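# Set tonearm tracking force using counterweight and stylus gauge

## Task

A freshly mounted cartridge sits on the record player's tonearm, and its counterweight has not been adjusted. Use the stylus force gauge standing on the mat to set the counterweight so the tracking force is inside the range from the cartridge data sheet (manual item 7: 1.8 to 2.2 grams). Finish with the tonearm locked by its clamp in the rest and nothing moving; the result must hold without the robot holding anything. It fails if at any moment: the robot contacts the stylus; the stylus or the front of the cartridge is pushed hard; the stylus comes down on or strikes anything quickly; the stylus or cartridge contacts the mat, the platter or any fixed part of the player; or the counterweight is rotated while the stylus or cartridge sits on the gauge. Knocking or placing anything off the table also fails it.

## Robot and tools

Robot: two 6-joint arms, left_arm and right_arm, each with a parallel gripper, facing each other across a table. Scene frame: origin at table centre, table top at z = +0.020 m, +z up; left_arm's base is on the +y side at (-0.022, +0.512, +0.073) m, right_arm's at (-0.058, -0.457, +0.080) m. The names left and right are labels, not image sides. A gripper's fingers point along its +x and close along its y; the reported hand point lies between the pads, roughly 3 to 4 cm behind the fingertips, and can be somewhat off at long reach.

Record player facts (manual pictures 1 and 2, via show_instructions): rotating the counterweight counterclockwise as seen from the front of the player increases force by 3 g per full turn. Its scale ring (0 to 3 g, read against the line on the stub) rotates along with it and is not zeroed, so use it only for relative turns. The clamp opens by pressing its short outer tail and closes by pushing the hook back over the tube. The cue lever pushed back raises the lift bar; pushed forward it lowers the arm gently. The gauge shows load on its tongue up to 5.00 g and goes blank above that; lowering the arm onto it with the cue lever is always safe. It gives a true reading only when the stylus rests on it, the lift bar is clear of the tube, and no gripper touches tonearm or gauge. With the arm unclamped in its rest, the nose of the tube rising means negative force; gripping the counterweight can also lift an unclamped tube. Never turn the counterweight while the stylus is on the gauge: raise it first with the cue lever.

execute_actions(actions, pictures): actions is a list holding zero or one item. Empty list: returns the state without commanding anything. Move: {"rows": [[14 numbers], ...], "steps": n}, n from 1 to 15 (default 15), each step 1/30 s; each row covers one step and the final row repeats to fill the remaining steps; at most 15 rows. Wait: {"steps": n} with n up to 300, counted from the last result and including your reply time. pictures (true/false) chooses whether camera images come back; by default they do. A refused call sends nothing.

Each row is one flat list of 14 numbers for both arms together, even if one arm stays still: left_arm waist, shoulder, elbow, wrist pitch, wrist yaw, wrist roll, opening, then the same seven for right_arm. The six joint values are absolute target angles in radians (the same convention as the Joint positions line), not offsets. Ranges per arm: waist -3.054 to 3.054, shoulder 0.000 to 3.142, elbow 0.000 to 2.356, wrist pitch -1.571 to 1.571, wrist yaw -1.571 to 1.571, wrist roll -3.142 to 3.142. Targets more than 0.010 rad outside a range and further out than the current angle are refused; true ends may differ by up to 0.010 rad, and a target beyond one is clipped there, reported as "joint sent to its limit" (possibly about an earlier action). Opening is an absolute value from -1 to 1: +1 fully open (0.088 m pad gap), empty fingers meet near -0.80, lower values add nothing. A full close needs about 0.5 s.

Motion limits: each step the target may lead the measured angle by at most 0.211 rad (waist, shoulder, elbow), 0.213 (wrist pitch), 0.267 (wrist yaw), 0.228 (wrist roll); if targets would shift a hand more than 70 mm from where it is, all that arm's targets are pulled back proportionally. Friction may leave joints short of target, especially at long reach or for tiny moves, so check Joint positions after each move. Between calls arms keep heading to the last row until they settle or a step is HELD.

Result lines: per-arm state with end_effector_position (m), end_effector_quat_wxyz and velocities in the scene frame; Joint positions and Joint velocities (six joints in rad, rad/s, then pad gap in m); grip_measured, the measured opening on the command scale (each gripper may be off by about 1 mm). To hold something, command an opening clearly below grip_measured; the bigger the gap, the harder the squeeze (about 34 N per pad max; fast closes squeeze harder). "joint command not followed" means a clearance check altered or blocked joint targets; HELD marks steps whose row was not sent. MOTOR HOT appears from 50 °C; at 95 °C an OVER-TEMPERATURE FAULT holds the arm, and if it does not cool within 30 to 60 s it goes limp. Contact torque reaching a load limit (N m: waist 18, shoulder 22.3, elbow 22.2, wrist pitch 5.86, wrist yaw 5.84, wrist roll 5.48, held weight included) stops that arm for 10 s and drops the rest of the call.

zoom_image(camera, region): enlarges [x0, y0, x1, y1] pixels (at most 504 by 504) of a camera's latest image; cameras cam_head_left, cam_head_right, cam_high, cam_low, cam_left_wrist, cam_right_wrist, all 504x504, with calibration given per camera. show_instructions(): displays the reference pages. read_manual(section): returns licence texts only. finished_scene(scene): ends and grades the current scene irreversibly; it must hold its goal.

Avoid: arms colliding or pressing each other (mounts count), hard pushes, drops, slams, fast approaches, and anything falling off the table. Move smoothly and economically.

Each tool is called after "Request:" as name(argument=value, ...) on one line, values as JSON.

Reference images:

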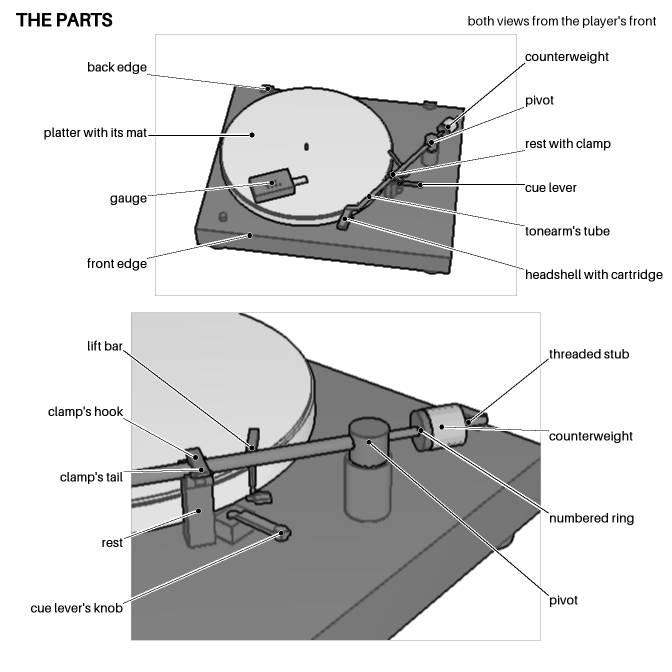

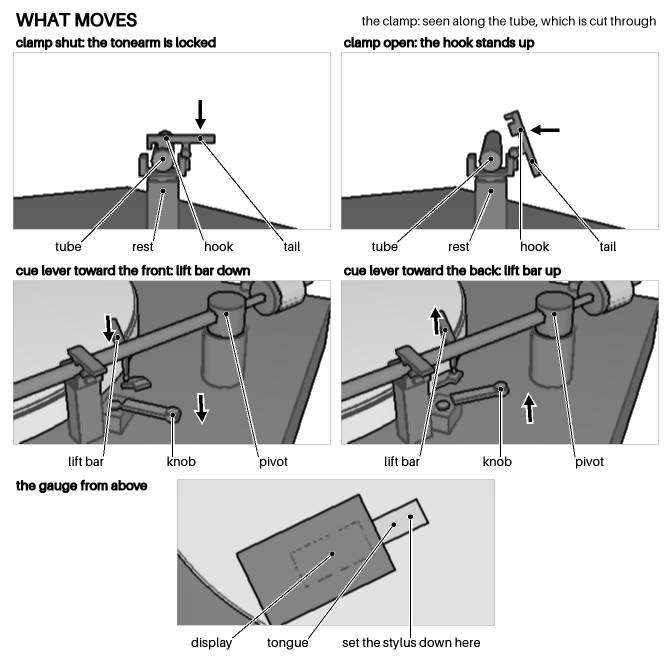

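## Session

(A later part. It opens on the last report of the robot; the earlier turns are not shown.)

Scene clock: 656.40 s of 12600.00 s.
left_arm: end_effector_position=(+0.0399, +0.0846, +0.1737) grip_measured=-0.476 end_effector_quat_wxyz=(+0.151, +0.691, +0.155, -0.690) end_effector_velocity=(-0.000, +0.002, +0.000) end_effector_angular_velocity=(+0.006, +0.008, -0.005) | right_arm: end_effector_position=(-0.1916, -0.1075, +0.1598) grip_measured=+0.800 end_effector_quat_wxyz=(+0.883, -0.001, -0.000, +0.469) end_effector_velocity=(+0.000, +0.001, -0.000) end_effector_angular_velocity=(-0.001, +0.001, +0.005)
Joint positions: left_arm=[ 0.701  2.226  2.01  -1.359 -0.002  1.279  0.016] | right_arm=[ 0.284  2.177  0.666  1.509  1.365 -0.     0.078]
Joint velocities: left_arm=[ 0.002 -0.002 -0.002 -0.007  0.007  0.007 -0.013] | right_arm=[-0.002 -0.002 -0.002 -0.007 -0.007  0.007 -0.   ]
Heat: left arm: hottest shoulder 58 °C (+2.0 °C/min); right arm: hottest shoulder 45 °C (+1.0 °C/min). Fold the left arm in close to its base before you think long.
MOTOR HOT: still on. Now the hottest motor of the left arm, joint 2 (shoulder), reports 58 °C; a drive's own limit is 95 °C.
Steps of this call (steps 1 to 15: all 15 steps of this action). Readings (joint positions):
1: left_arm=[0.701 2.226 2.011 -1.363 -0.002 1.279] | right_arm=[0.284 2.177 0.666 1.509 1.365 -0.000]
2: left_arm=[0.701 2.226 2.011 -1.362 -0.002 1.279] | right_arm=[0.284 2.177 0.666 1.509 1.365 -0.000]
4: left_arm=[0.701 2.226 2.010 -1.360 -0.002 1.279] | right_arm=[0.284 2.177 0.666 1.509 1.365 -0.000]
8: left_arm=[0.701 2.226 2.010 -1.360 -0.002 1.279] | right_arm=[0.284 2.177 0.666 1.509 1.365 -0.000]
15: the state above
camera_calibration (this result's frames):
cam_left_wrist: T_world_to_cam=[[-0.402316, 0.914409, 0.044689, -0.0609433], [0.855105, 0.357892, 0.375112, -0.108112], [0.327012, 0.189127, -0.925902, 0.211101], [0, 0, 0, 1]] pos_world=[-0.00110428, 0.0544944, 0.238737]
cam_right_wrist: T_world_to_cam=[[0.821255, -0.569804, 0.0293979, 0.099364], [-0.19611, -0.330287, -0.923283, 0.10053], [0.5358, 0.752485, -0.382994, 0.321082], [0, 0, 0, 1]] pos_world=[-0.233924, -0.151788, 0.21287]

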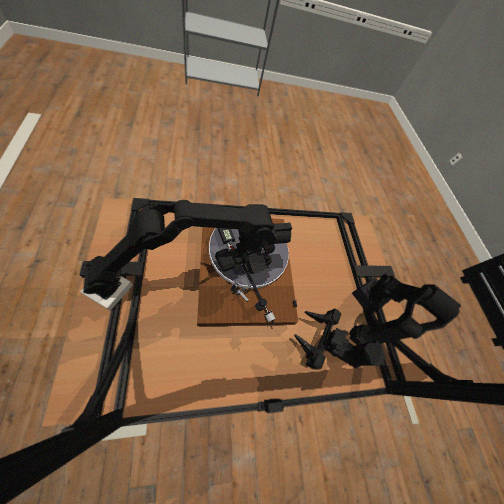

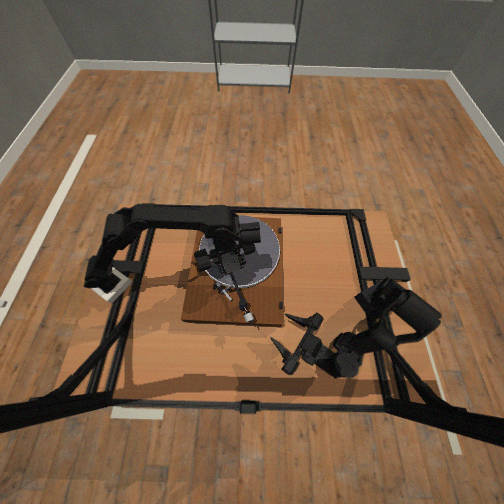

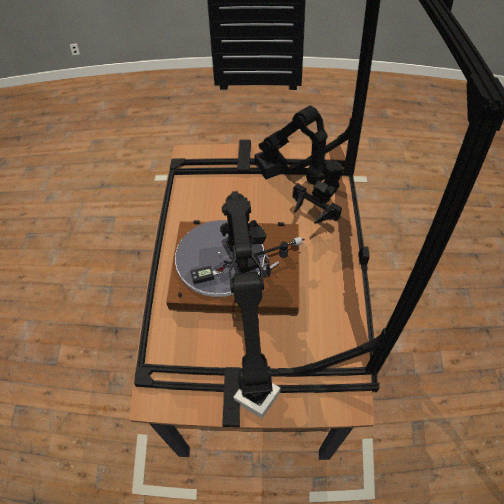

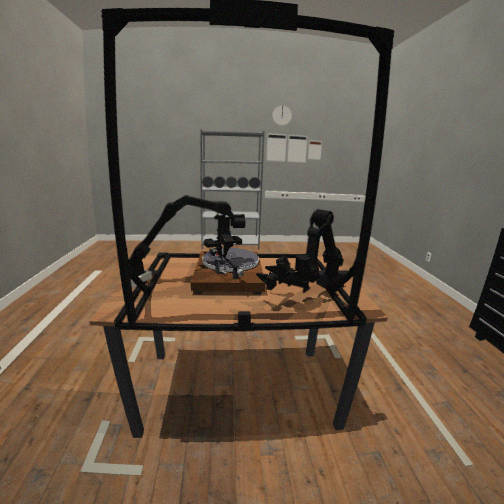

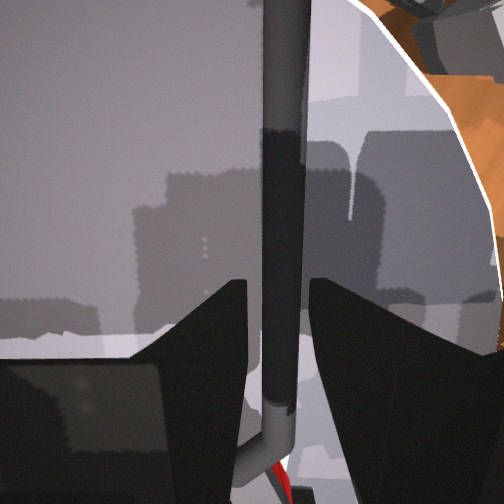

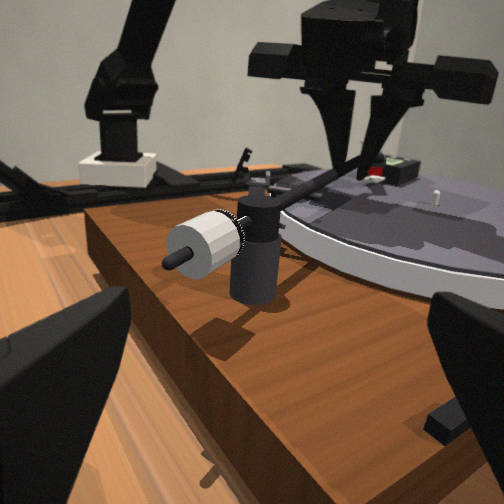

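Request:
execute_actions(actions=[{"rows":[[0.704,2.226,2.0,-1.357,0,1.283,-0.53,0.284,2.176,0.666,1.51,1.365,0,0.8],[0.704,2.226,2.0,-1.357,0,1.283,-0.55,0.284,2.176,0.666,1.51,1.365,0,0.8],[0.704,2.226,2.0,-1.357,0,1.283,-0.57,0.284,2.176,0.666,1.51,1.365,0,0.8],[0.704,2.226,2.0,-1.357,0,1.283,-0.59,0.284,2.176,0.666,1.51,1.365,0,0.8],[0.704,2.226,2.0,-1.357,0,1.283,-0.61,0.284,2.176,0.666,1.51,1.365,0,0.8],[0.704,2.226,2.0,-1.357,0,1.283,-0.63,0.284,2.176,0.666,1.51,1.365,0,0.8],[0.704,2.226,2.0,-1.357,0,1.283,-0.65,0.284,2.176,0.666,1.51,1.365,0,0.8],[0.704,2.226,2.0,-1.357,0,1.283,-0.66,0.284,2.176,0.666,1.51,1.365,0,0.8]],"steps":15}], pictures=false)

Request:
execute_actions(actions=[{"rows":[[0.704,2.226,2.015,-1.362,0,1.283,-0.66,0.284,2.176,0.666,1.51,1.365,0,0.8],[0.704,2.226,2.02,-1.365,0,1.283,-0.66,0.284,2.176,0.666,1.51,1.365,0,0.8],[0.704,2.226,2.025,-1.369,0,1.283,-0.66,0.284,2.176,0.666,1.51,1.365,0,0.8],[0.704,2.226,2.03,-1.373,0,1.283,-0.66,0.284,2.176,0.666,1.51,1.365,0,0.8],[0.704,2.226,2.035,-1.377,0,1.283,-0.66,0.284,2.176,0.666,1.51,1.365,0,0.8],[0.704,2.226,2.04,-1.381,0,1.283,-0.66,0.284,2.176,0.666,1.51,1.365,0,0.8],[0.704,2.226,2.045,-1.385,0,1.283,-0.66,0.284,2.176,0.666,1.51,1.365,0,0.8],[0.704,2.226,2.05,-1.389,0,1.283,-0.66,0.284,2.176,0.666,1.51,1.365,0,0.8]],"steps":15}], pictures=false)

Request:
execute_actions(actions=[{"rows":[[0.7,2.214,2.03,-1.385,0,1.27,-0.66,0.284,2.176,0.666,1.51,1.365,0,0.8],[0.699,2.208,2.02,-1.381,0,1.262,-0.66,0.284,2.176,0.666,1.51,1.365,0,0.8],[0.697,2.202,2.01,-1.376,0,1.254,-0.66,0.284,2.176,0.666,1.51,1.365,0,0.8],[0.696,2.196,2.0,-1.372,0,1.246,-0.66,0.284,2.176,0.666,1.51,1.365,0,0.8],[0.695,2.19,1.99,-1.367,0,1.238,-0.66,0.284,2.176,0.666,1.51,1.365,0,0.8],[0.694,2.184,1.98,-1.363,0,1.23,-0.66,0.284,2.176,0.666,1.51,1.365,0,0.8],[0.693,2.178,1.97,-1.358,0,1.222,-0.66,0.284,2.176,0.666,1.51,1.365,0,0.8],[0.691,2.172,1.96,-1.354,0,1.214,-0.66,0.284,2.176,0.666,1.51,1.365,0,0.8],[0.69,2.166,1.95,-1.349,0,1.206,-0.66,0.284,2.176,0.666,1.51,1.365,0,0.8],[0.689,2.16,1.94,-1.345,0,1.198,-0.66,0.284,2.176,0.666,1.51,1.365,0,0.8],[0.688,2.154,1.93,-1.34,0,1.19,-0.66,0.284,2.176,0.666,1.51,1.365,0,0.8],[0.686,2.148,1.92,-1.336,0,1.182,-0.66,0.284,2.176,0.666,1.51,1.365,0,0.8],[0.685,2.142,1.91,-1.331,0,1.174,-0.66,0.284,2.176,0.666,1.51,1.365,0,0.8],[0.684,2.136,1.9,-1.327,0,1.166,-0.66,0.284,2.176,0.666,1.51,1.365,0,0.8],[0.682,2.13,1.89,-1.323,0,1.158,-0.66,0.284,2.176,0.666,1.51,1.365,0,0.8]],"steps":15}], pictures=false)

Request:
execute_actions(actions=[{"steps":12}])

Scene clock: 669.77 s of 12600.00 s.
left_arm: end_effector_position=(+0.0399, +0.0846, +0.1736) grip_measured=-0.622 end_effector_quat_wxyz=(+0.151, +0.691, +0.154, -0.690) end_effector_velocity=(-0.002, +0.002, +0.000) end_effector_angular_velocity=(+0.006, +0.008, -0.010) | right_arm: end_effector_position=(-0.1916, -0.1075, +0.1598) grip_measured=+0.800 end_effector_quat_wxyz=(+0.883, -0.001, -0.000, +0.469) end_effector_velocity=(+0.001, -0.000, +0.000) end_effector_angular_velocity=(+0.006, +0.008, +0.005)
Joint positions: left_arm=[ 0.701  2.226  2.009 -1.359 -0.002  1.28   0.009] | right_arm=[0.284 2.177 0.666 1.509 1.365 0.    0.078]
Joint velocities: left_arm=[-0.002 -0.002 -0.002 -0.007  0.007  0.007 -0.   ] | right_arm=[-0.002 -0.002 -0.007  0.007 -0.007  0.007 -0.   ]
Heat: left arm: hottest shoulder 60 °C (+5.0 °C/min); right arm: hottest shoulder 45 °C (+1.0 °C/min). Fold the left arm in close to its base before you think long.
MOTOR HOT: still on. Now the hottest motor of the left arm, joint 2 (shoulder), reports 60 °C; a drive's own limit is 95 °C.
Steps of this call (steps 1 to 15: the robot went on to your last target; steps 16 to 90: nothing new was sent; then 9.87 s passed at rest; steps 91 to 105: all 15 steps of this action). Readings (joint positions):
91: left_arm=[0.701 2.226 2.009 -1.359 -0.002 1.279] | right_arm=[0.284 2.177 0.666 1.509 1.365 0.000]
92: left_arm=[0.701 2.226 2.009 -1.359 -0.002 1.279] | right_arm=[0.284 2.177 0.666 1.509 1.365 0.000]
94: left_arm=[0.701 2.226 2.009 -1.359 -0.002 1.279] | right_arm=[0.284 2.177 0.666 1.509 1.365 0.000]
98: left_arm=[0.701 2.226 2.009 -1.359 -0.002 1.279] | right_arm=[0.284 2.177 0.666 1.509 1.365 0.000]
105: the state above

Scene clock: 670.27 s of 12600.00 s.
left_arm: end_effector_position=(+0.0392, +0.0853, +0.1795) grip_measured=-0.623 end_effector_quat_wxyz=(+0.149, +0.691, +0.155, -0.690) end_effector_velocity=(+0.000, +0.000, +0.003) end_effector_angular_velocity=(-0.001, -0.008, +0.005) | right_arm: end_effector_position=(-0.1916, -0.1075, +0.1598) grip_measured=+0.800 end_effector_quat_wxyz=(+0.883, -0.001, -0.000, +0.469) end_effector_velocity=(-0.001, +0.001, +0.002) end_effector_angular_velocity=(+0.013, +0.015, +0.005)
Joint positions: left_arm=[ 0.699  2.227  2.033 -1.385 -0.001  1.28   0.008] | right_arm=[0.284 2.177 0.666 1.509 1.365 0.    0.078]
Joint velocities: left_arm=[-0.002 -0.002  0.007 -0.007 -0.007 -0.007 -0.   ] | right_arm=[-0.002 -0.002  0.002  0.007 -0.007  0.007  0.   ]
Heat: left arm: hottest shoulder 60 °C (+5.1 °C/min); right arm: hottest shoulder 45 °C (+1.0 °C/min). Fold the left arm in close to its base before you think long.
MOTOR HOT: still on. Now the hottest motor of the left arm, joint 2 (shoulder), reports 60 °C; a drive's own limit is 95 °C.
Steps of this call (steps 1 to 15: all 15 steps of this action). Readings (joint positions):
1: left_arm=[0.701 2.226 2.009 -1.359 -0.002 1.280] | right_arm=[0.284 2.177 0.666 1.509 1.365 0.000]
2: left_arm=[0.701 2.226 2.009 -1.359 -0.002 1.280] | right_arm=[0.284 2.177 0.666 1.509 1.365 0.000]
4: left_arm=[0.701 2.226 2.011 -1.361 -0.001 1.280] | right_arm=[0.284 2.177 0.666 1.509 1.365 0.000]
8: left_arm=[0.700 2.227 2.023 -1.376 -0.001 1.280] | right_arm=[0.284 2.177 0.666 1.509 1.365 0.000]
15: the state above

Scene clock: 670.77 s of 12600.00 s.
left_arm: end_effector_position=(+0.0331, +0.0975, +0.1783) grip_measured=-0.623 end_effector_quat_wxyz=(+0.182, +0.683, +0.184, -0.683) end_effector_velocity=(-0.021, +0.034, -0.002) end_effector_angular_velocity=(-0.013, +0.005, +0.220) | right_arm: end_effector_position=(-0.1916, -0.1075, +0.1598) grip_measured=+0.800 end_effector_quat_wxyz=(+0.883, -0.001, -0.000, +0.469) end_effector_velocity=(+0.003, -0.002, +0.000) end_effector_angular_velocity=(-0.002, -0.004, -0.010)
Joint positions: left_arm=[ 0.69   2.161  1.922 -1.336 -0.001  1.18   0.008] | right_arm=[0.284 2.177 0.666 1.509 1.365 0.    0.078]
Joint velocities: left_arm=[-0.037 -0.178 -0.291  0.125  0.007 -0.256 -0.   ] | right_arm=[-0.002 -0.002 -0.007  0.007  0.007 -0.007 -0.   ]
Heat: left arm: hottest shoulder 60 °C (+5.0 °C/min); right arm: hottest shoulder 45 °C (+1.0 °C/min). Fold the left arm in close to its base before you think long.
MOTOR HOT: still on. Now the hottest motor of the left arm, joint 2 (shoulder), reports 60 °C; a drive's own limit is 95 °C.
Steps of this call (steps 1 to 15: all 15 steps of this action). Readings (joint positions):
1: left_arm=[0.699 2.227 2.033 -1.385 -0.001 1.280] | right_arm=[0.284 2.177 0.666 1.509 1.365 0.000]
2: left_arm=[0.699 2.227 2.033 -1.385 -0.001 1.279] | right_arm=[0.284 2.177 0.666 1.509 1.365 0.000]
4: left_arm=[0.699 2.223 2.025 -1.383 -0.001 1.269] | right_arm=[0.284 2.177 0.666 1.509 1.365 0.000]
8: left_arm=[0.696 2.203 1.991 -1.368 -0.001 1.238] | right_arm=[0.284 2.177 0.666 1.509 1.365 0.000]
15: the state above

Scene clock: 671.17 s of 12600.00 s.
left_arm: end_effector_position=(+0.0317, +0.1000, +0.1782) grip_measured=-0.623 end_effector_quat_wxyz=(+0.188, +0.682, +0.189, -0.681) end_effector_velocity=(-0.002, -0.000, -0.001) end_effector_angular_velocity=(-0.003, +0.007, +0.020) | right_arm: end_effector_position=(-0.1916, -0.1075, +0.1598) grip_measured=+0.800 end_effector_quat_wxyz=(+0.883, -0.001, -0.000, +0.469) end_effector_velocity=(-0.001, -0.000, -0.000) end_effector_angular_velocity=(-0.009, -0.011, +0.010)
Joint positions: left_arm=[ 0.687  2.146  1.899 -1.325 -0.001  1.161  0.008] | right_arm=[0.284 2.177 0.666 1.509 1.365 0.    0.078]
Joint velocities: left_arm=[-0.002 -0.002 -0.007  0.007  0.007 -0.022 -0.   ] | right_arm=[ 0.002 -0.002 -0.002 -0.007 -0.007 -0.007  0.   ]
Heat: left arm: hottest shoulder 60 °C (+5.1 °C/min); right arm: hottest shoulder 45 °C (+1.0 °C/min). Fold the left arm in close to its base before you think long.
MOTOR HOT: still on. Now the hottest motor of the left arm, joint 2 (shoulder), reports 60 °C; a drive's own limit is 95 °C.
Steps of this call (steps 1 to 12: the robot went on to your last target). Readings (joint positions):
1: left_arm=[0.688 2.156 1.915 -1.332 -0.001 1.173] | right_arm=[0.284 2.177 0.666 1.509 1.365 0.000]
2: left_arm=[0.688 2.153 1.910 -1.330 -0.001 1.169] | right_arm=[0.284 2.177 0.666 1.509 1.365 0.000]
4: left_arm=[0.687 2.149 1.904 -1.327 -0.001 1.165] | right_arm=[0.284 2.177 0.666 1.509 1.365 0.000]
8: left_arm=[0.687 2.147 1.900 -1.325 -0.001 1.162] | right_arm=[0.284 2.177 0.666 1.509 1.365 0.000]
12: the state above
camera_calibration (this result's frames):
cam_left_wrist: T_world_to_cam=[[-0.494865, 0.867992, 0.0412061, -0.070315], [0.813439, 0.44604, 0.373317, -0.115493], [0.305656, 0.21826, -0.926788, 0.21296], [0, 0, 0, 1]] pos_world=[-0.00594294, 0.0660665, 0.243382]
cam_right_wrist: T_world_to_cam=[[0.821264, -0.56981, 0.0290166, 0.099426], [-0.196402, -0.330089, -0.923292, 0.100497], [0.535679, 0.752567, -0.383002, 0.321069], [0, 0, 0, 1]] pos_world=[-0.233907, -0.151799, 0.212873]

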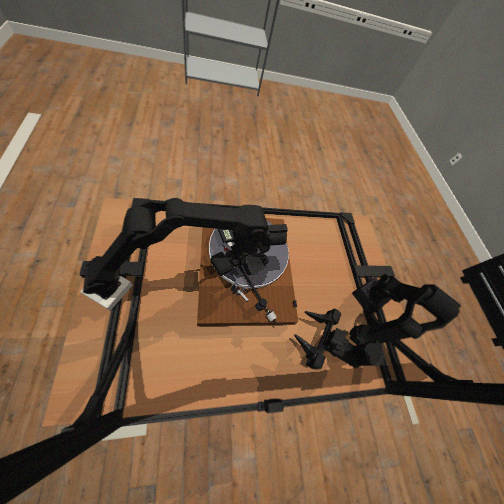

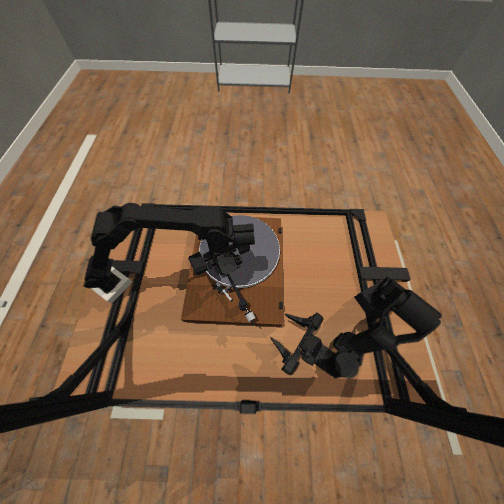

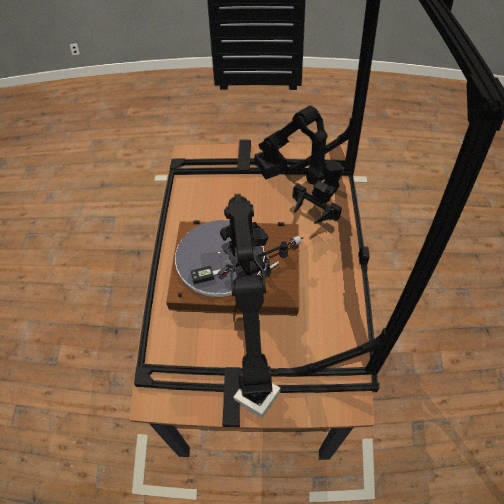

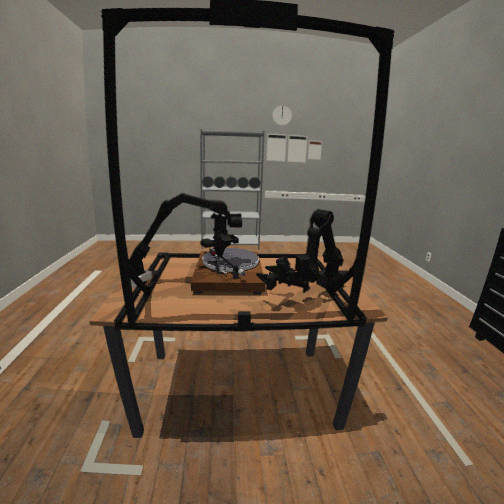

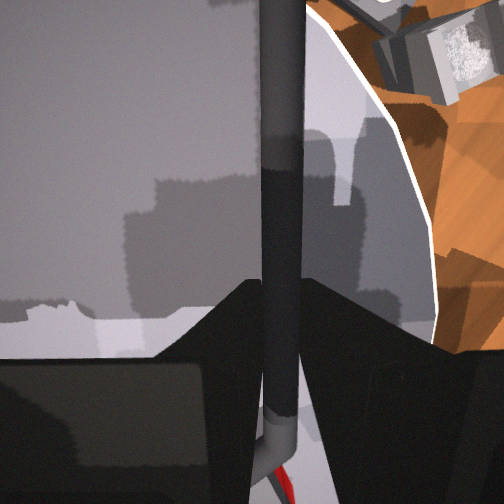

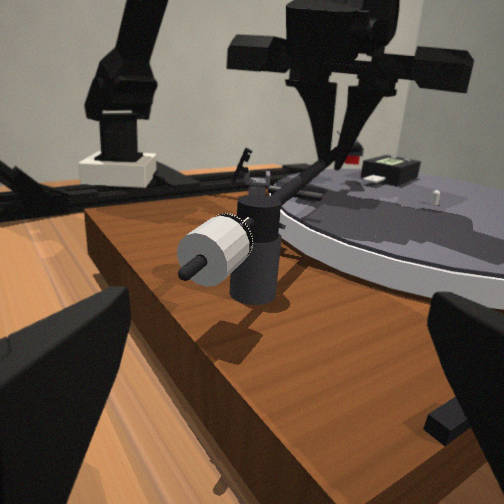

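Request:
execute_actions(actions=[{"rows":[[0.681,2.124,1.886,-1.321,0,1.158,-0.66,0.284,2.176,0.666,1.51,1.365,0,0.8],[0.68,2.118,1.884,-1.32,0,1.155,-0.66,0.284,2.176,0.666,1.51,1.365,0,0.8],[0.678,2.112,1.875,-1.317,0,1.143,-0.66,0.284,2.176,0.666,1.51,1.365,0,0.8],[0.676,2.106,1.866,-1.314,0,1.131,-0.66,0.284,2.176,0.666,1.51,1.365,0,0.8],[0.674,2.101,1.857,-1.312,0,1.118,-0.66,0.284,2.176,0.666,1.51,1.365,0,0.8],[0.672,2.095,1.848,-1.309,0,1.106,-0.66,0.284,2.176,0.666,1.51,1.365,0,0.8],[0.67,2.089,1.839,-1.306,0,1.094,-0.66,0.284,2.176,0.666,1.51,1.365,0,0.8],[0.668,2.084,1.83,-1.303,0,1.081,-0.66,0.284,2.176,0.666,1.51,1.365,0,0.8],[0.666,2.078,1.821,-1.301,0,1.069,-0.66,0.284,2.176,0.666,1.51,1.365,0,0.8],[0.664,2.072,1.812,-1.298,0,1.057,-0.66,0.284,2.176,0.666,1.51,1.365,0,0.8],[0.662,2.067,1.803,-1.295,0,1.044,-0.66,0.284,2.176,0.666,1.51,1.365,0,0.8],[0.66,2.061,1.794,-1.292,0,1.032,-0.66,0.284,2.176,0.666,1.51,1.365,0,0.8],[0.658,2.055,1.785,-1.29,0,1.02,-0.66,0.284,2.176,0.666,1.51,1.365,0,0.8],[0.657,2.05,1.775,-1.287,0,1.007,-0.66,0.284,2.176,0.666,1.51,1.365,0,0.8],[0.655,2.044,1.766,-1.284,0,0.995,-0.66,0.284,2.176,0.666,1.51,1.365,0,0.8]],"steps":15}], pictures=false)

Request:
execute_actions(actions=[{"rows":[[0.652,2.039,1.759,-1.282,0,0.982,-0.66,0.284,2.176,0.666,1.51,1.365,0,0.8],[0.65,2.035,1.752,-1.28,0,0.969,-0.66,0.284,2.176,0.666,1.51,1.365,0,0.8],[0.647,2.03,1.745,-1.278,0,0.956,-0.66,0.284,2.176,0.666,1.51,1.365,0,0.8],[0.645,2.025,1.738,-1.275,0,0.943,-0.66,0.284,2.176,0.666,1.51,1.365,0,0.8],[0.642,2.021,1.731,-1.273,0,0.93,-0.66,0.284,2.176,0.666,1.51,1.365,0,0.8],[0.64,2.016,1.724,-1.271,0,0.917,-0.66,0.284,2.176,0.666,1.51,1.365,0,0.8],[0.637,2.011,1.717,-1.269,0,0.904,-0.66,0.284,2.176,0.666,1.51,1.365,0,0.8],[0.635,2.007,1.71,-1.267,0,0.891,-0.66,0.284,2.176,0.666,1.51,1.365,0,0.8],[0.632,2.002,1.703,-1.265,0,0.878,-0.66,0.284,2.176,0.666,1.51,1.365,0,0.8],[0.63,1.997,1.696,-1.263,0,0.865,-0.66,0.284,2.176,0.666,1.51,1.365,0,0.8],[0.627,1.993,1.689,-1.261,0,0.852,-0.66,0.284,2.176,0.666,1.51,1.365,0,0.8],[0.625,1.988,1.682,-1.259,0,0.839,-0.66,0.284,2.176,0.666,1.51,1.365,0,0.8],[0.622,1.983,1.675,-1.257,0,0.826,-0.66,0.284,2.176,0.666,1.51,1.365,0,0.8],[0.62,1.979,1.668,-1.255,0,0.813,-0.66,0.284,2.176,0.666,1.51,1.365,0,0.8],[0.617,1.974,1.662,-1.254,0,0.8,-0.66,0.284,2.176,0.666,1.51,1.365,0,0.8]],"steps":15}], pictures=false)

Request:
execute_actions(actions=[{"steps":12}])

Scene clock: 687.80 s of 12600.00 s.
left_arm: end_effector_position=(+0.0212, +0.1147, +0.1798) grip_measured=-0.622 end_effector_quat_wxyz=(+0.227, +0.671, +0.227, -0.669) end_effector_velocity=(-0.028, +0.040, -0.002) end_effector_angular_velocity=(+0.004, -0.022, +0.322) | right_arm: end_effector_position=(-0.1916, -0.1075, +0.1599) grip_measured=+0.800 end_effector_quat_wxyz=(+0.883, -0.000, -0.000, +0.469) end_effector_velocity=(+0.002, -0.001, +0.001) end_effector_angular_velocity=(+0.001, -0.001, -0.010)
Joint positions: left_arm=[ 0.665  2.075  1.796 -1.292 -0.003  1.026  0.009] | right_arm=[0.284 2.177 0.666 1.509 1.365 0.    0.078]
Joint velocities: left_arm=[-0.066 -0.178 -0.276  0.095 -0.022 -0.388 -0.   ] | right_arm=[-0.002 -0.002 -0.002  0.007  0.007 -0.007 -0.   ]
Heat: left arm: hottest shoulder 63 °C (+7.1 °C/min); right arm: hottest shoulder 45 °C (+0.0 °C/min). Fold the left arm in close to its base before you think long.
MOTOR HOT: still on. Now the hottest motor of the left arm, joint 2 (shoulder), reports 63 °C; a drive's own limit is 95 °C.
Steps of this call (steps 1 to 30: the robot went on to your last target; steps 31 to 90: nothing new was sent; then 13.13 s passed at rest; steps 91 to 105: all 15 steps of this action). Readings (joint positions):
91: left_arm=[0.686 2.143 1.898 -1.324 -0.001 1.161] | right_arm=[0.284 2.177 0.666 1.509 1.365 0.000]
92: left_arm=[0.686 2.142 1.896 -1.323 -0.001 1.160] | right_arm=[0.284 2.177 0.666 1.509 1.365 0.000]
94: left_arm=[0.685 2.136 1.888 -1.320 -0.001 1.150] | right_arm=[0.284 2.177 0.666 1.509 1.365 0.000]
98: left_arm=[0.678 2.115 1.858 -1.311 -0.003 1.110] | right_arm=[0.284 2.177 0.666 1.509 1.365 0.000]
105: the state above

Scene clock: 688.30 s of 12600.00 s.
left_arm: end_effector_position=(+0.0054, +0.1322, +0.1800) grip_measured=-0.622 end_effector_quat_wxyz=(+0.277, +0.652, +0.279, -0.649) end_effector_velocity=(-0.032, +0.037, +0.001) end_effector_angular_velocity=(+0.021, -0.007, +0.308) | right_arm: end_effector_position=(-0.1916, -0.1075, +0.1599) grip_measured=+0.800 end_effector_quat_wxyz=(+0.883, -0.000, -0.000, +0.469) end_effector_velocity=(+0.000, +0.001, +0.001) end_effector_angular_velocity=(+0.001, -0.001, +0.005)
Joint positions: left_arm=[ 0.628  2.001  1.687 -1.26  -0.003  0.835  0.009] | right_arm=[0.284 2.177 0.666 1.509 1.365 0.    0.078]
Joint velocities: left_arm=[-0.081 -0.139 -0.198  0.037 -0.007 -0.388 -0.   ] | right_arm=[-0.002 -0.002 -0.002  0.007 -0.007 -0.007 -0.   ]
Heat: left arm: hottest shoulder 63 °C (+7.1 °C/min); right arm: hottest shoulder 45 °C (+0.0 °C/min). Fold the left arm in close to its base before you think long.
MOTOR HOT: still on. Now the hottest motor of the left arm, joint 2 (shoulder), reports 63 °C; a drive's own limit is 95 °C.
Steps of this call (steps 1 to 15: all 15 steps of this action). Readings (joint positions):
1: left_arm=[0.663 2.070 1.788 -1.289 -0.003 1.013] | right_arm=[0.284 2.177 0.666 1.509 1.365 0.000]
2: left_arm=[0.661 2.064 1.780 -1.287 -0.003 1.001] | right_arm=[0.284 2.177 0.666 1.509 1.365 0.000]
4: left_arm=[0.656 2.054 1.764 -1.282 -0.003 0.976] | right_arm=[0.284 2.177 0.666 1.509 1.365 0.000]
8: left_arm=[0.646 2.034 1.736 -1.274 -0.003 0.925] | right_arm=[0.284 2.177 0.666 1.509 1.365 0.000]
15: the state above

Scene clock: 688.70 s of 12600.00 s.
left_arm: end_effector_position=(+0.0027, +0.1348, +0.1801) grip_measured=-0.622 end_effector_quat_wxyz=(+0.285, +0.648, +0.286, -0.645) end_effector_velocity=(+0.002, +0.004, +0.001) end_effector_angular_velocity=(+0.009, -0.022, +0.019) | right_arm: end_effector_position=(-0.1916, -0.1075, +0.1599) grip_measured=+0.800 end_effector_quat_wxyz=(+0.883, -0.000, -0.000, +0.469) end_effector_velocity=(-0.001, -0.001, +0.000) end_effector_angular_velocity=(-0.011, -0.016, +0.010)
Joint positions: left_arm=[ 0.622  1.989  1.671 -1.256 -0.003  0.803  0.009] | right_arm=[0.284 2.177 0.666 1.509 1.365 0.    0.078]
Joint velocities: left_arm=[-0.002 -0.007 -0.007 -0.007 -0.022 -0.022 -0.   ] | right_arm=[ 0.002 -0.002 -0.007  0.007 -0.007 -0.022 -0.   ]
Heat: left arm: hottest shoulder 63 °C (+7.1 °C/min); right arm: hottest shoulder 45 °C (+0.0 °C/min). Fold the left arm in close to its base before you think long.
MOTOR HOT: still on. Now the hottest motor of the left arm, joint 2 (shoulder), reports 63 °C; a drive's own limit is 95 °C.
Steps of this call (steps 1 to 12: the robot went on to your last target). Readings (joint positions):
1: left_arm=[0.626 1.997 1.682 -1.259 -0.003 0.824] | right_arm=[0.284 2.177 0.666 1.509 1.365 0.000]
2: left_arm=[0.624 1.994 1.678 -1.258 -0.003 0.816] | right_arm=[0.284 2.177 0.666 1.509 1.365 0.000]
4: left_arm=[0.623 1.991 1.674 -1.257 -0.003 0.810] | right_arm=[0.284 2.177 0.666 1.509 1.365 0.000]
8: left_arm=[0.622 1.990 1.672 -1.256 -0.003 0.805] | right_arm=[0.284 2.177 0.666 1.509 1.365 0.000]
12: the state above
camera_calibration (this result's frames):
cam_left_wrist: T_world_to_cam=[[-0.724313, 0.688305, 0.0400872, -0.089949], [0.649066, 0.661101, 0.376376, -0.137257], [0.23256, 0.298633, -0.925599, 0.205212], [0, 0, 0, 1]] pos_world=[-0.0237864, 0.0913699, 0.245211]
cam_right_wrist: T_world_to_cam=[[0.821272, -0.569818, 0.0286425, 0.0994919], [-0.196647, -0.329837, -0.92333, 0.100598], [0.535577, 0.752672, -0.382938, 0.321097], [0, 0, 0, 1]] pos_world=[-0.2339, -0.151807, 0.212996]

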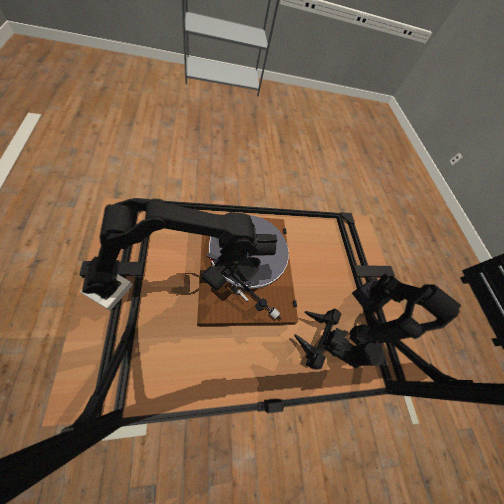

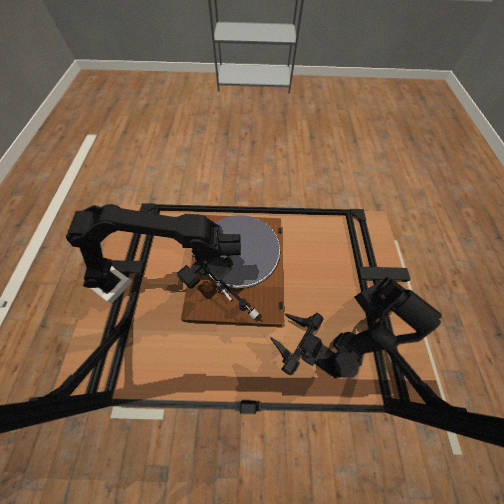

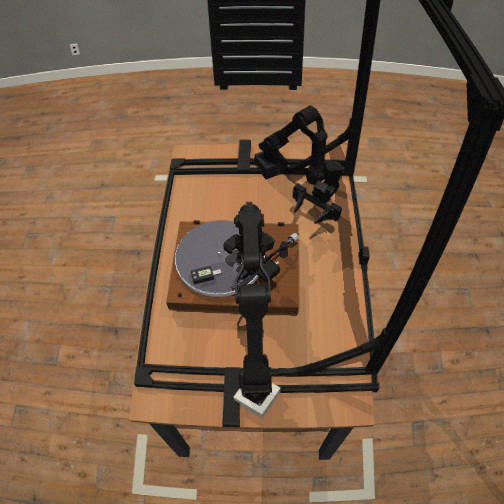

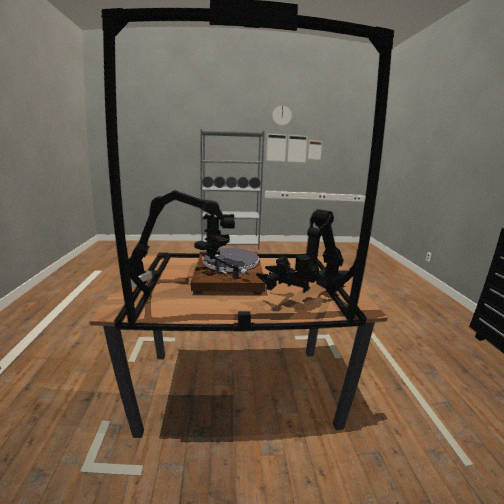

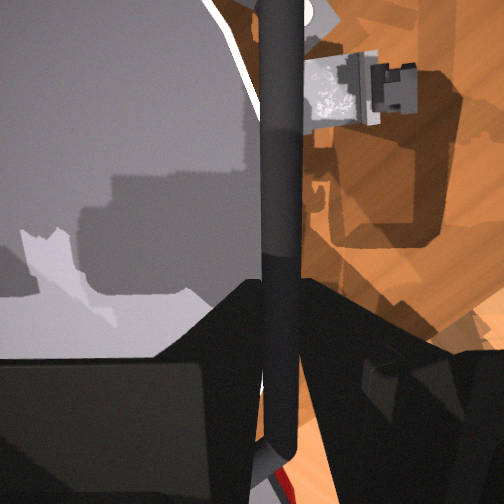

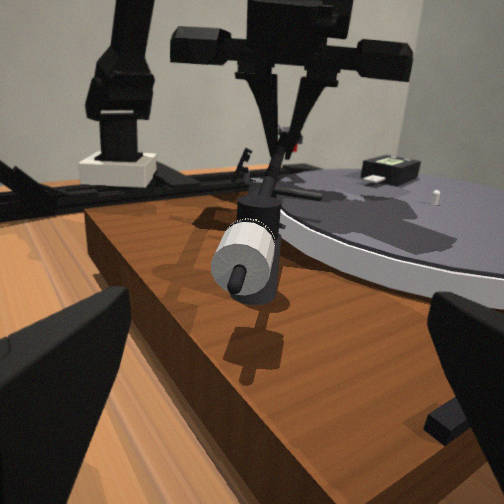

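Request:
execute_actions(actions=[{"rows":[[0.614,1.97,1.657,-1.254,0,0.787,-0.66,0.284,2.176,0.666,1.51,1.365,0,0.8],[0.612,1.967,1.653,-1.253,0,0.774,-0.66,0.284,2.176,0.666,1.51,1.365,0,0.8],[0.609,1.964,1.649,-1.253,0,0.761,-0.66,0.284,2.176,0.666,1.51,1.365,0,0.8],[0.607,1.961,1.645,-1.252,0,0.749,-0.66,0.284,2.176,0.666,1.51,1.365,0,0.8],[0.604,1.958,1.64,-1.252,0,0.736,-0.66,0.284,2.176,0.666,1.51,1.365,0,0.8],[0.602,1.955,1.636,-1.252,0,0.723,-0.66,0.284,2.176,0.666,1.51,1.365,0,0.8],[0.599,1.952,1.632,-1.251,0,0.711,-0.66,0.284,2.176,0.666,1.51,1.365,0,0.8],[0.597,1.949,1.627,-1.251,0,0.698,-0.66,0.284,2.176,0.666,1.51,1.365,0,0.8],[0.594,1.946,1.623,-1.25,0,0.685,-0.66,0.284,2.176,0.666,1.51,1.365,0,0.8],[0.592,1.943,1.619,-1.25,0,0.673,-0.66,0.284,2.176,0.666,1.51,1.365,0,0.8],[0.589,1.94,1.614,-1.25,0,0.66,-0.66,0.284,2.176,0.666,1.51,1.365,0,0.8],[0.587,1.937,1.61,-1.249,0,0.647,-0.66,0.284,2.176,0.666,1.51,1.365,0,0.8],[0.584,1.934,1.606,-1.249,0,0.635,-0.66,0.284,2.176,0.666,1.51,1.365,0,0.8],[0.582,1.931,1.601,-1.248,0,0.622,-0.66,0.284,2.176,0.666,1.51,1.365,0,0.8],[0.579,1.929,1.597,-1.248,0,0.61,-0.66,0.284,2.176,0.666,1.51,1.365,0,0.8]],"steps":15}], pictures=false)

Request:
execute_actions(actions=[{"steps":15}])

Scene clock: 696.37 s of 12600.00 s.
left_arm: end_effector_position=(-0.0114, +0.1458, +0.1812) grip_measured=-0.623 end_effector_quat_wxyz=(+0.322, +0.630, +0.328, -0.626) end_effector_velocity=(-0.035, +0.029, -0.001) end_effector_angular_velocity=(+0.031, +0.005, +0.283) | right_arm: end_effector_position=(-0.1916, -0.1075, +0.1599) grip_measured=+0.800 end_effector_quat_wxyz=(+0.883, -0.000, -0.000, +0.469) end_effector_velocity=(+0.002, -0.001, -0.000) end_effector_angular_velocity=(-0.009, -0.011, -0.010)
Joint positions: left_arm=[ 0.586  1.948  1.617 -1.25  -0.001  0.646  0.008] | right_arm=[ 0.284  2.177  0.666  1.509  1.365 -0.     0.078]
Joint velocities: left_arm=[-0.09  -0.09  -0.129  0.007  0.007 -0.374 -0.   ] | right_arm=[-0.002 -0.002 -0.002 -0.007  0.007 -0.007 -0.   ]
Heat: left arm: hottest shoulder 63 °C (+7.0 °C/min); right arm: hottest shoulder 45 °C (+0.0 °C/min). Fold the left arm in close to its base before you think long.
MOTOR HOT: still on. Now the hottest motor of the left arm, joint 2 (shoulder), reports 63 °C; a drive's own limit is 95 °C.
Steps of this call (steps 1 to 30: the robot went on to your last target; steps 31 to 90: nothing new was sent; then 4.17 s passed at rest; steps 91 to 105: all 15 steps of this action). Readings (joint positions):
91: left_arm=[0.621 1.986 1.670 -1.255 -0.003 0.801] | right_arm=[0.284 2.177 0.666 1.509 1.365 -0.000]
92: left_arm=[0.620 1.985 1.668 -1.255 -0.003 0.795] | right_arm=[0.284 2.177 0.666 1.509 1.365 -0.000]
94: left_arm=[0.616 1.980 1.662 -1.255 -0.003 0.777] | right_arm=[0.284 2.177 0.666 1.509 1.365 -0.000]
98: left_arm=[0.606 1.969 1.646 -1.254 -0.003 0.732] | right_arm=[0.284 2.177 0.666 1.509 1.365 -0.000]
105: the state above

Scene clock: 696.87 s of 12600.00 s.
left_arm: end_effector_position=(-0.0140, +0.1478, +0.1811) grip_measured=-0.623 end_effector_quat_wxyz=(+0.329, +0.626, +0.336, -0.622) end_effector_velocity=(+0.000, +0.002, +0.000) end_effector_angular_velocity=(+0.008, -0.007, +0.019) | right_arm: end_effector_position=(-0.1916, -0.1075, +0.1599) grip_measured=+0.800 end_effector_quat_wxyz=(+0.883, -0.000, -0.000, +0.469) end_effector_velocity=(-0.002, +0.001, +0.002) end_effector_angular_velocity=(-0.011, -0.016, +0.010)
Joint positions: left_arm=[ 0.58   1.941  1.608 -1.248  0.     0.615  0.008] | right_arm=[ 0.284  2.177  0.666  1.509  1.365 -0.     0.078]
Joint velocities: left_arm=[-0.002 -0.002 -0.002 -0.007 -0.007 -0.022  0.   ] | right_arm=[ 0.002 -0.007  0.002 -0.007 -0.007 -0.022 -0.   ]
Heat: left arm: hottest shoulder 63 °C (+7.1 °C/min); right arm: hottest shoulder 45 °C (+0.0 °C/min). Fold the left arm in close to its base before you think long.
MOTOR HOT: still on. Now the hottest motor of the left arm, joint 2 (shoulder), reports 63 °C; a drive's own limit is 95 °C.
Steps of this call (steps 1 to 15: the robot went on to your last target). Readings (joint positions):
1: left_arm=[0.584 1.946 1.614 -1.249 -0.001 0.635] | right_arm=[0.284 2.177 0.666 1.509 1.365 -0.000]
2: left_arm=[0.582 1.944 1.612 -1.249 -0.001 0.628] | right_arm=[0.284 2.177 0.666 1.509 1.365 -0.000]
4: left_arm=[0.580 1.943 1.610 -1.248 -0.001 0.622] | right_arm=[0.284 2.177 0.666 1.509 1.365 -0.000]
8: left_arm=[0.580 1.941 1.608 -1.248 0.000 0.617] | right_arm=[0.284 2.177 0.666 1.509 1.365 -0.000]
15: the state above
camera_calibration (this result's frames):
cam_left_wrist: T_world_to_cam=[[-0.816684, 0.575184, 0.0467985, -0.0967921], [0.547029, 0.74577, 0.380245, -0.14999], [0.18381, 0.33614, -0.923701, 0.1995], [0, 0, 0, 1]] pos_world=[-0.0336699, 0.100471, 0.245841]
cam_right_wrist: T_world_to_cam=[[0.821262, -0.569812, 0.0290238, 0.0994298], [-0.196355, -0.330034, -0.923321, 0.100632], [0.535698, 0.75259, -0.38293, 0.32111], [0, 0, 0, 1]] pos_world=[-0.233916, -0.151796, 0.212992]

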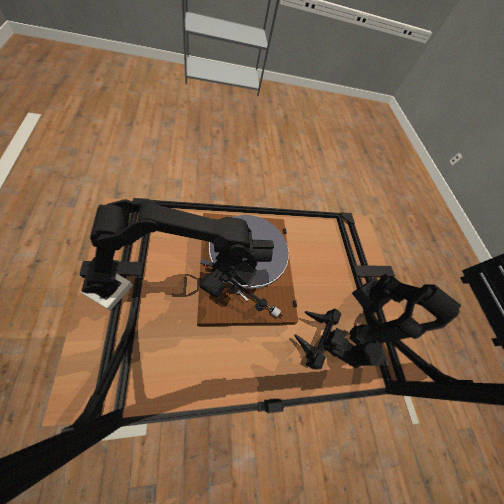

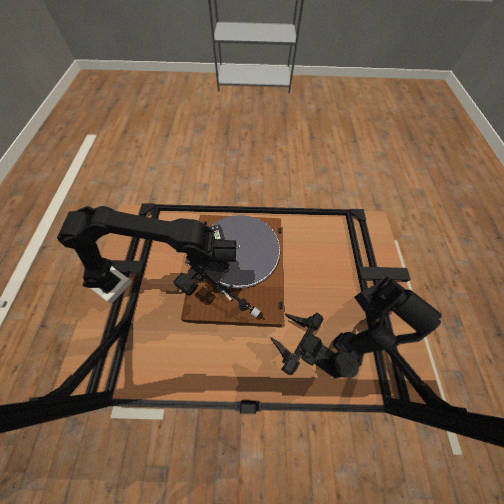

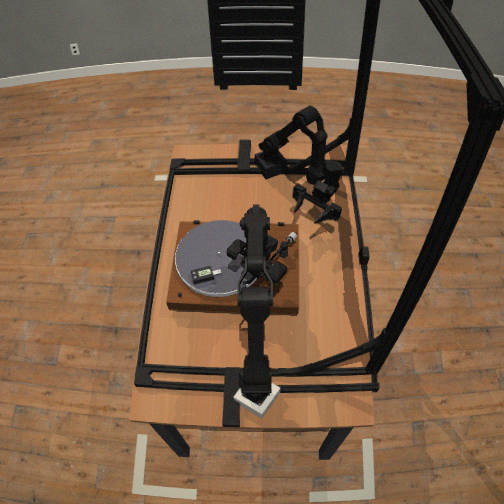

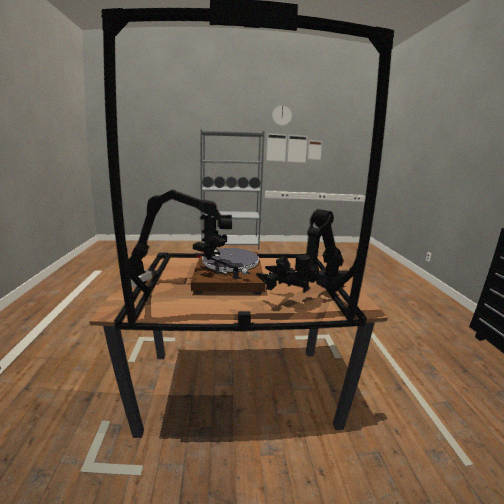

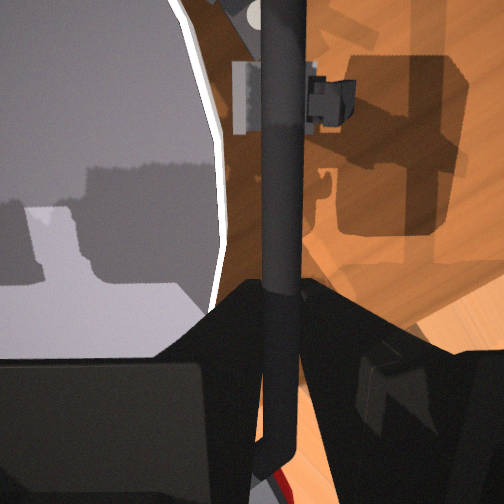

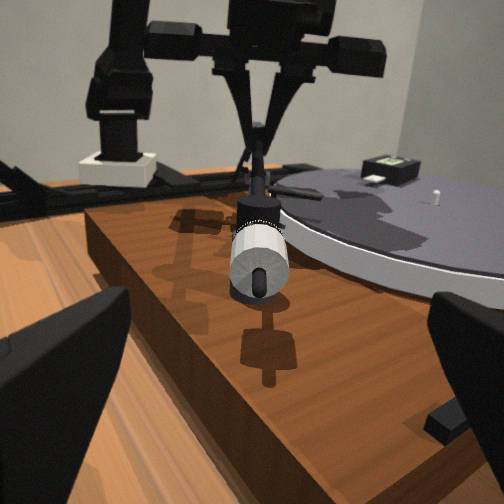

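Request:
execute_actions(actions=[{"rows":[[0.584,1.938,1.597,-1.248,0,0.615,-0.66,0.284,2.176,0.666,1.51,1.365,0,0.8],[0.586,1.942,1.597,-1.248,0,0.62,-0.66,0.284,2.176,0.666,1.51,1.365,0,0.8],[0.588,1.945,1.597,-1.248,0,0.625,-0.66,0.284,2.176,0.666,1.51,1.365,0,0.8],[0.589,1.946,1.595,-1.244,0,0.625,-0.66,0.284,2.176,0.666,1.51,1.365,0,0.8],[0.589,1.946,1.591,-1.24,0,0.625,-0.66,0.284,2.176,0.666,1.51,1.365,0,0.8],[0.589,1.946,1.587,-1.236,0,0.625,-0.66,0.284,2.176,0.666,1.51,1.365,0,0.8],[0.589,1.946,1.583,-1.232,0,0.625,-0.66,0.284,2.176,0.666,1.51,1.365,0,0.8],[0.589,1.946,1.579,-1.228,0,0.625,-0.66,0.284,2.176,0.666,1.51,1.365,0,0.8],[0.589,1.946,1.575,-1.224,0,0.625,-0.66,0.284,2.176,0.666,1.51,1.365,0,0.8],[0.589,1.946,1.571,-1.22,0,0.625,-0.66,0.284,2.176,0.666,1.51,1.365,0,0.8],[0.589,1.946,1.567,-1.216,0,0.625,-0.66,0.284,2.176,0.666,1.51,1.365,0,0.8],[0.589,1.946,1.563,-1.212,0,0.625,-0.66,0.284,2.176,0.666,1.51,1.365,0,0.8],[0.589,1.946,1.559,-1.208,0,0.625,-0.66,0.284,2.176,0.666,1.51,1.365,0,0.8],[0.589,1.946,1.556,-1.205,0,0.625,-0.66,0.284,2.176,0.666,1.51,1.365,0,0.8],[0.589,1.946,1.553,-1.202,0,0.625,-0.66,0.284,2.176,0.666,1.51,1.365,0,0.8]],"steps":15}], pictures=false)

Request:
execute_actions(actions=[{"steps":15}])

Scene clock: 705.87 s of 12600.00 s.
left_arm: end_effector_position=(-0.0124, +0.1478, +0.1732) grip_measured=-0.622 end_effector_quat_wxyz=(+0.329, +0.624, +0.334, -0.625) end_effector_velocity=(+0.000, +0.003, -0.027) end_effector_angular_velocity=(-0.002, -0.007, +0.005) | right_arm: end_effector_position=(-0.1916, -0.1075, +0.1599) grip_measured=+0.800 end_effector_quat_wxyz=(+0.883, -0.000, -0.000, +0.469) end_effector_velocity=(+0.002, +0.001, -0.000) end_effector_angular_velocity=(-0.002, -0.004, +0.000)
Joint positions: left_arm=[ 0.586  1.941  1.576 -1.212  0.004  0.623  0.009] | right_arm=[ 0.284  2.177  0.666  1.509  1.365 -0.     0.078]
Joint velocities: left_arm=[-0.002 -0.002 -0.11   0.11  -0.007 -0.007 -0.   ] | right_arm=[-0.007  0.002 -0.002  0.007 -0.007 -0.007  0.   ]
Heat: left arm: hottest shoulder 63 °C (+6.1 °C/min); right arm: hottest shoulder 45 °C (+0.0 °C/min). Fold the left arm in close to its base before you think long.
MOTOR HOT: still on. Now the hottest motor of the left arm, joint 2 (shoulder), reports 63 °C; a drive's own limit is 95 °C.
Steps of this call (steps 1 to 15: the robot went on to your last target; steps 16 to 90: nothing new was sent; then 5.50 s passed at rest; steps 91 to 105: all 15 steps of this action). Readings (joint positions):
91: left_arm=[0.580 1.941 1.608 -1.248 0.000 0.615] | right_arm=[0.284 2.177 0.666 1.509 1.365 -0.000]
92: left_arm=[0.580 1.941 1.608 -1.248 0.000 0.615] | right_arm=[0.284 2.177 0.666 1.509 1.365 -0.000]
94: left_arm=[0.580 1.941 1.607 -1.247 0.001 0.616] | right_arm=[0.284 2.177 0.666 1.509 1.365 -0.000]
98: left_arm=[0.583 1.941 1.600 -1.239 0.003 0.622] | right_arm=[0.284 2.177 0.666 1.509 1.365 -0.000]
105: the state above

Scene clock: 706.37 s of 12600.00 s.
left_arm: end_effector_position=(-0.0124, +0.1479, +0.1710) grip_measured=-0.622 end_effector_quat_wxyz=(+0.329, +0.624, +0.334, -0.625) end_effector_velocity=(+0.002, +0.003, -0.001) end_effector_angular_velocity=(+0.012, -0.007, -0.005) | right_arm: end_effector_position=(-0.1916, -0.1075, +0.1599) grip_measured=+0.800 end_effector_quat_wxyz=(+0.883, -0.000, -0.000, +0.469) end_effector_velocity=(-0.002, +0.002, +0.001) end_effector_angular_velocity=(+0.002, +0.004, +0.020)
Joint positions: left_arm=[ 0.586  1.941  1.567 -1.202  0.004  0.623  0.009] | right_arm=[ 0.284  2.177  0.666  1.509  1.365 -0.     0.078]
Joint velocities: left_arm=[ 0.002 -0.002 -0.007 -0.007 -0.007  0.007 -0.   ] | right_arm=[-0.002 -0.007 -0.002 -0.007 -0.022  0.007 -0.   ]
Heat: left arm: hottest shoulder 63 °C (+6.0 °C/min); right arm: hottest shoulder 45 °C (+0.0 °C/min). Fold the left arm in close to its base before you think long.
MOTOR HOT: still on. Now the hottest motor of the left arm, joint 2 (shoulder), reports 63 °C; a drive's own limit is 95 °C.
Steps of this call (steps 1 to 15: the robot went on to your last target). Readings (joint positions):
1: left_arm=[0.586 1.941 1.573 -1.209 0.004 0.623] | right_arm=[0.284 2.177 0.666 1.509 1.365 -0.000]
2: left_arm=[0.586 1.941 1.571 -1.207 0.004 0.623] | right_arm=[0.284 2.177 0.666 1.509 1.365 -0.000]
4: left_arm=[0.586 1.941 1.569 -1.205 0.004 0.623] | right_arm=[0.284 2.177 0.666 1.509 1.365 -0.000]
8: left_arm=[0.586 1.941 1.568 -1.203 0.004 0.623] | right_arm=[0.284 2.177 0.666 1.509 1.365 -0.000]
15: the state above
All arms were judged still, so your last target was given up. Only a new action makes them travel on or press farther. Fingers that are still opening or closing keep moving.
camera_calibration (this result's frames):
cam_left_wrist: T_world_to_cam=[[-0.815412, 0.576969, 0.0470098, -0.0953765], [0.54998, 0.746805, 0.373904, -0.146142], [0.180624, 0.330741, -0.926275, 0.191031], [0, 0, 0, 1]] pos_world=[-0.0319007, 0.100987, 0.236074]
cam_right_wrist: T_world_to_cam=[[0.821262, -0.569812, 0.0290238, 0.0994298], [-0.196355, -0.330034, -0.923321, 0.100632], [0.535698, 0.75259, -0.38293, 0.32111], [0, 0, 0, 1]] pos_world=[-0.233916, -0.151796, 0.212992]

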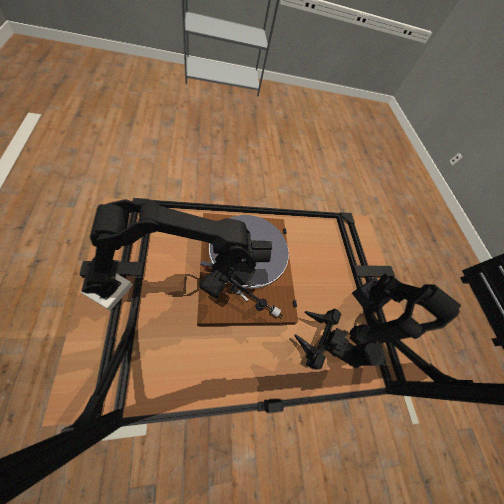

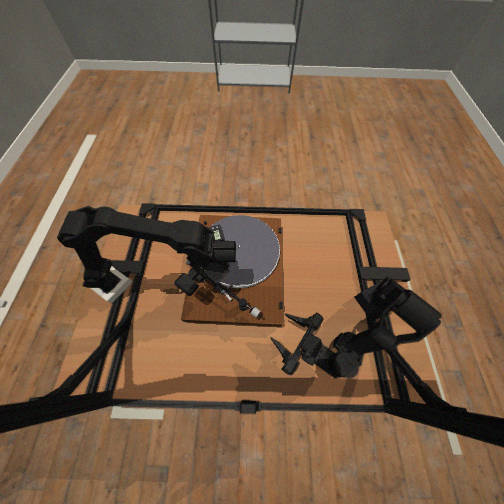

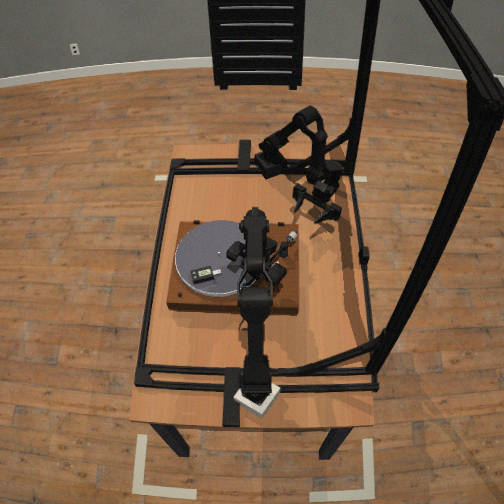

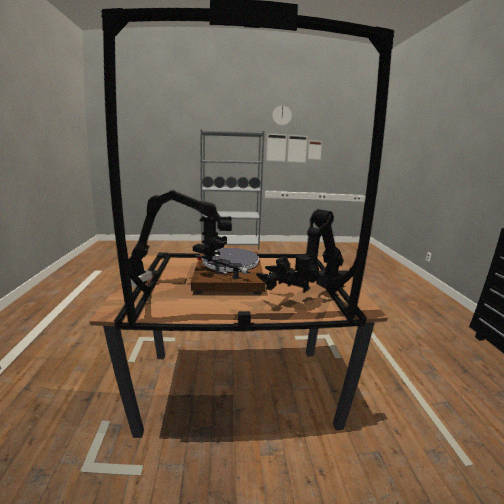

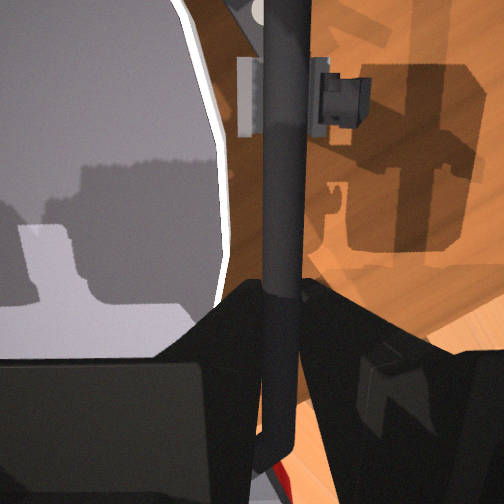

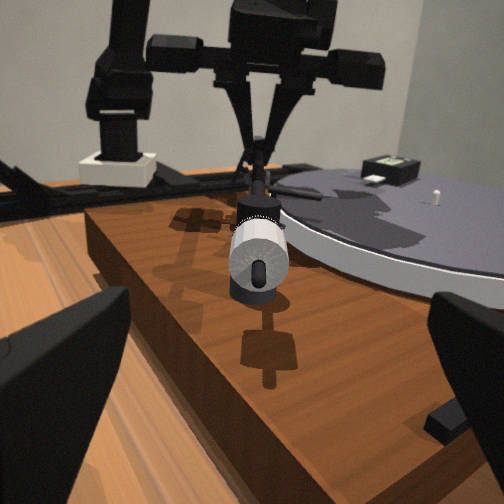

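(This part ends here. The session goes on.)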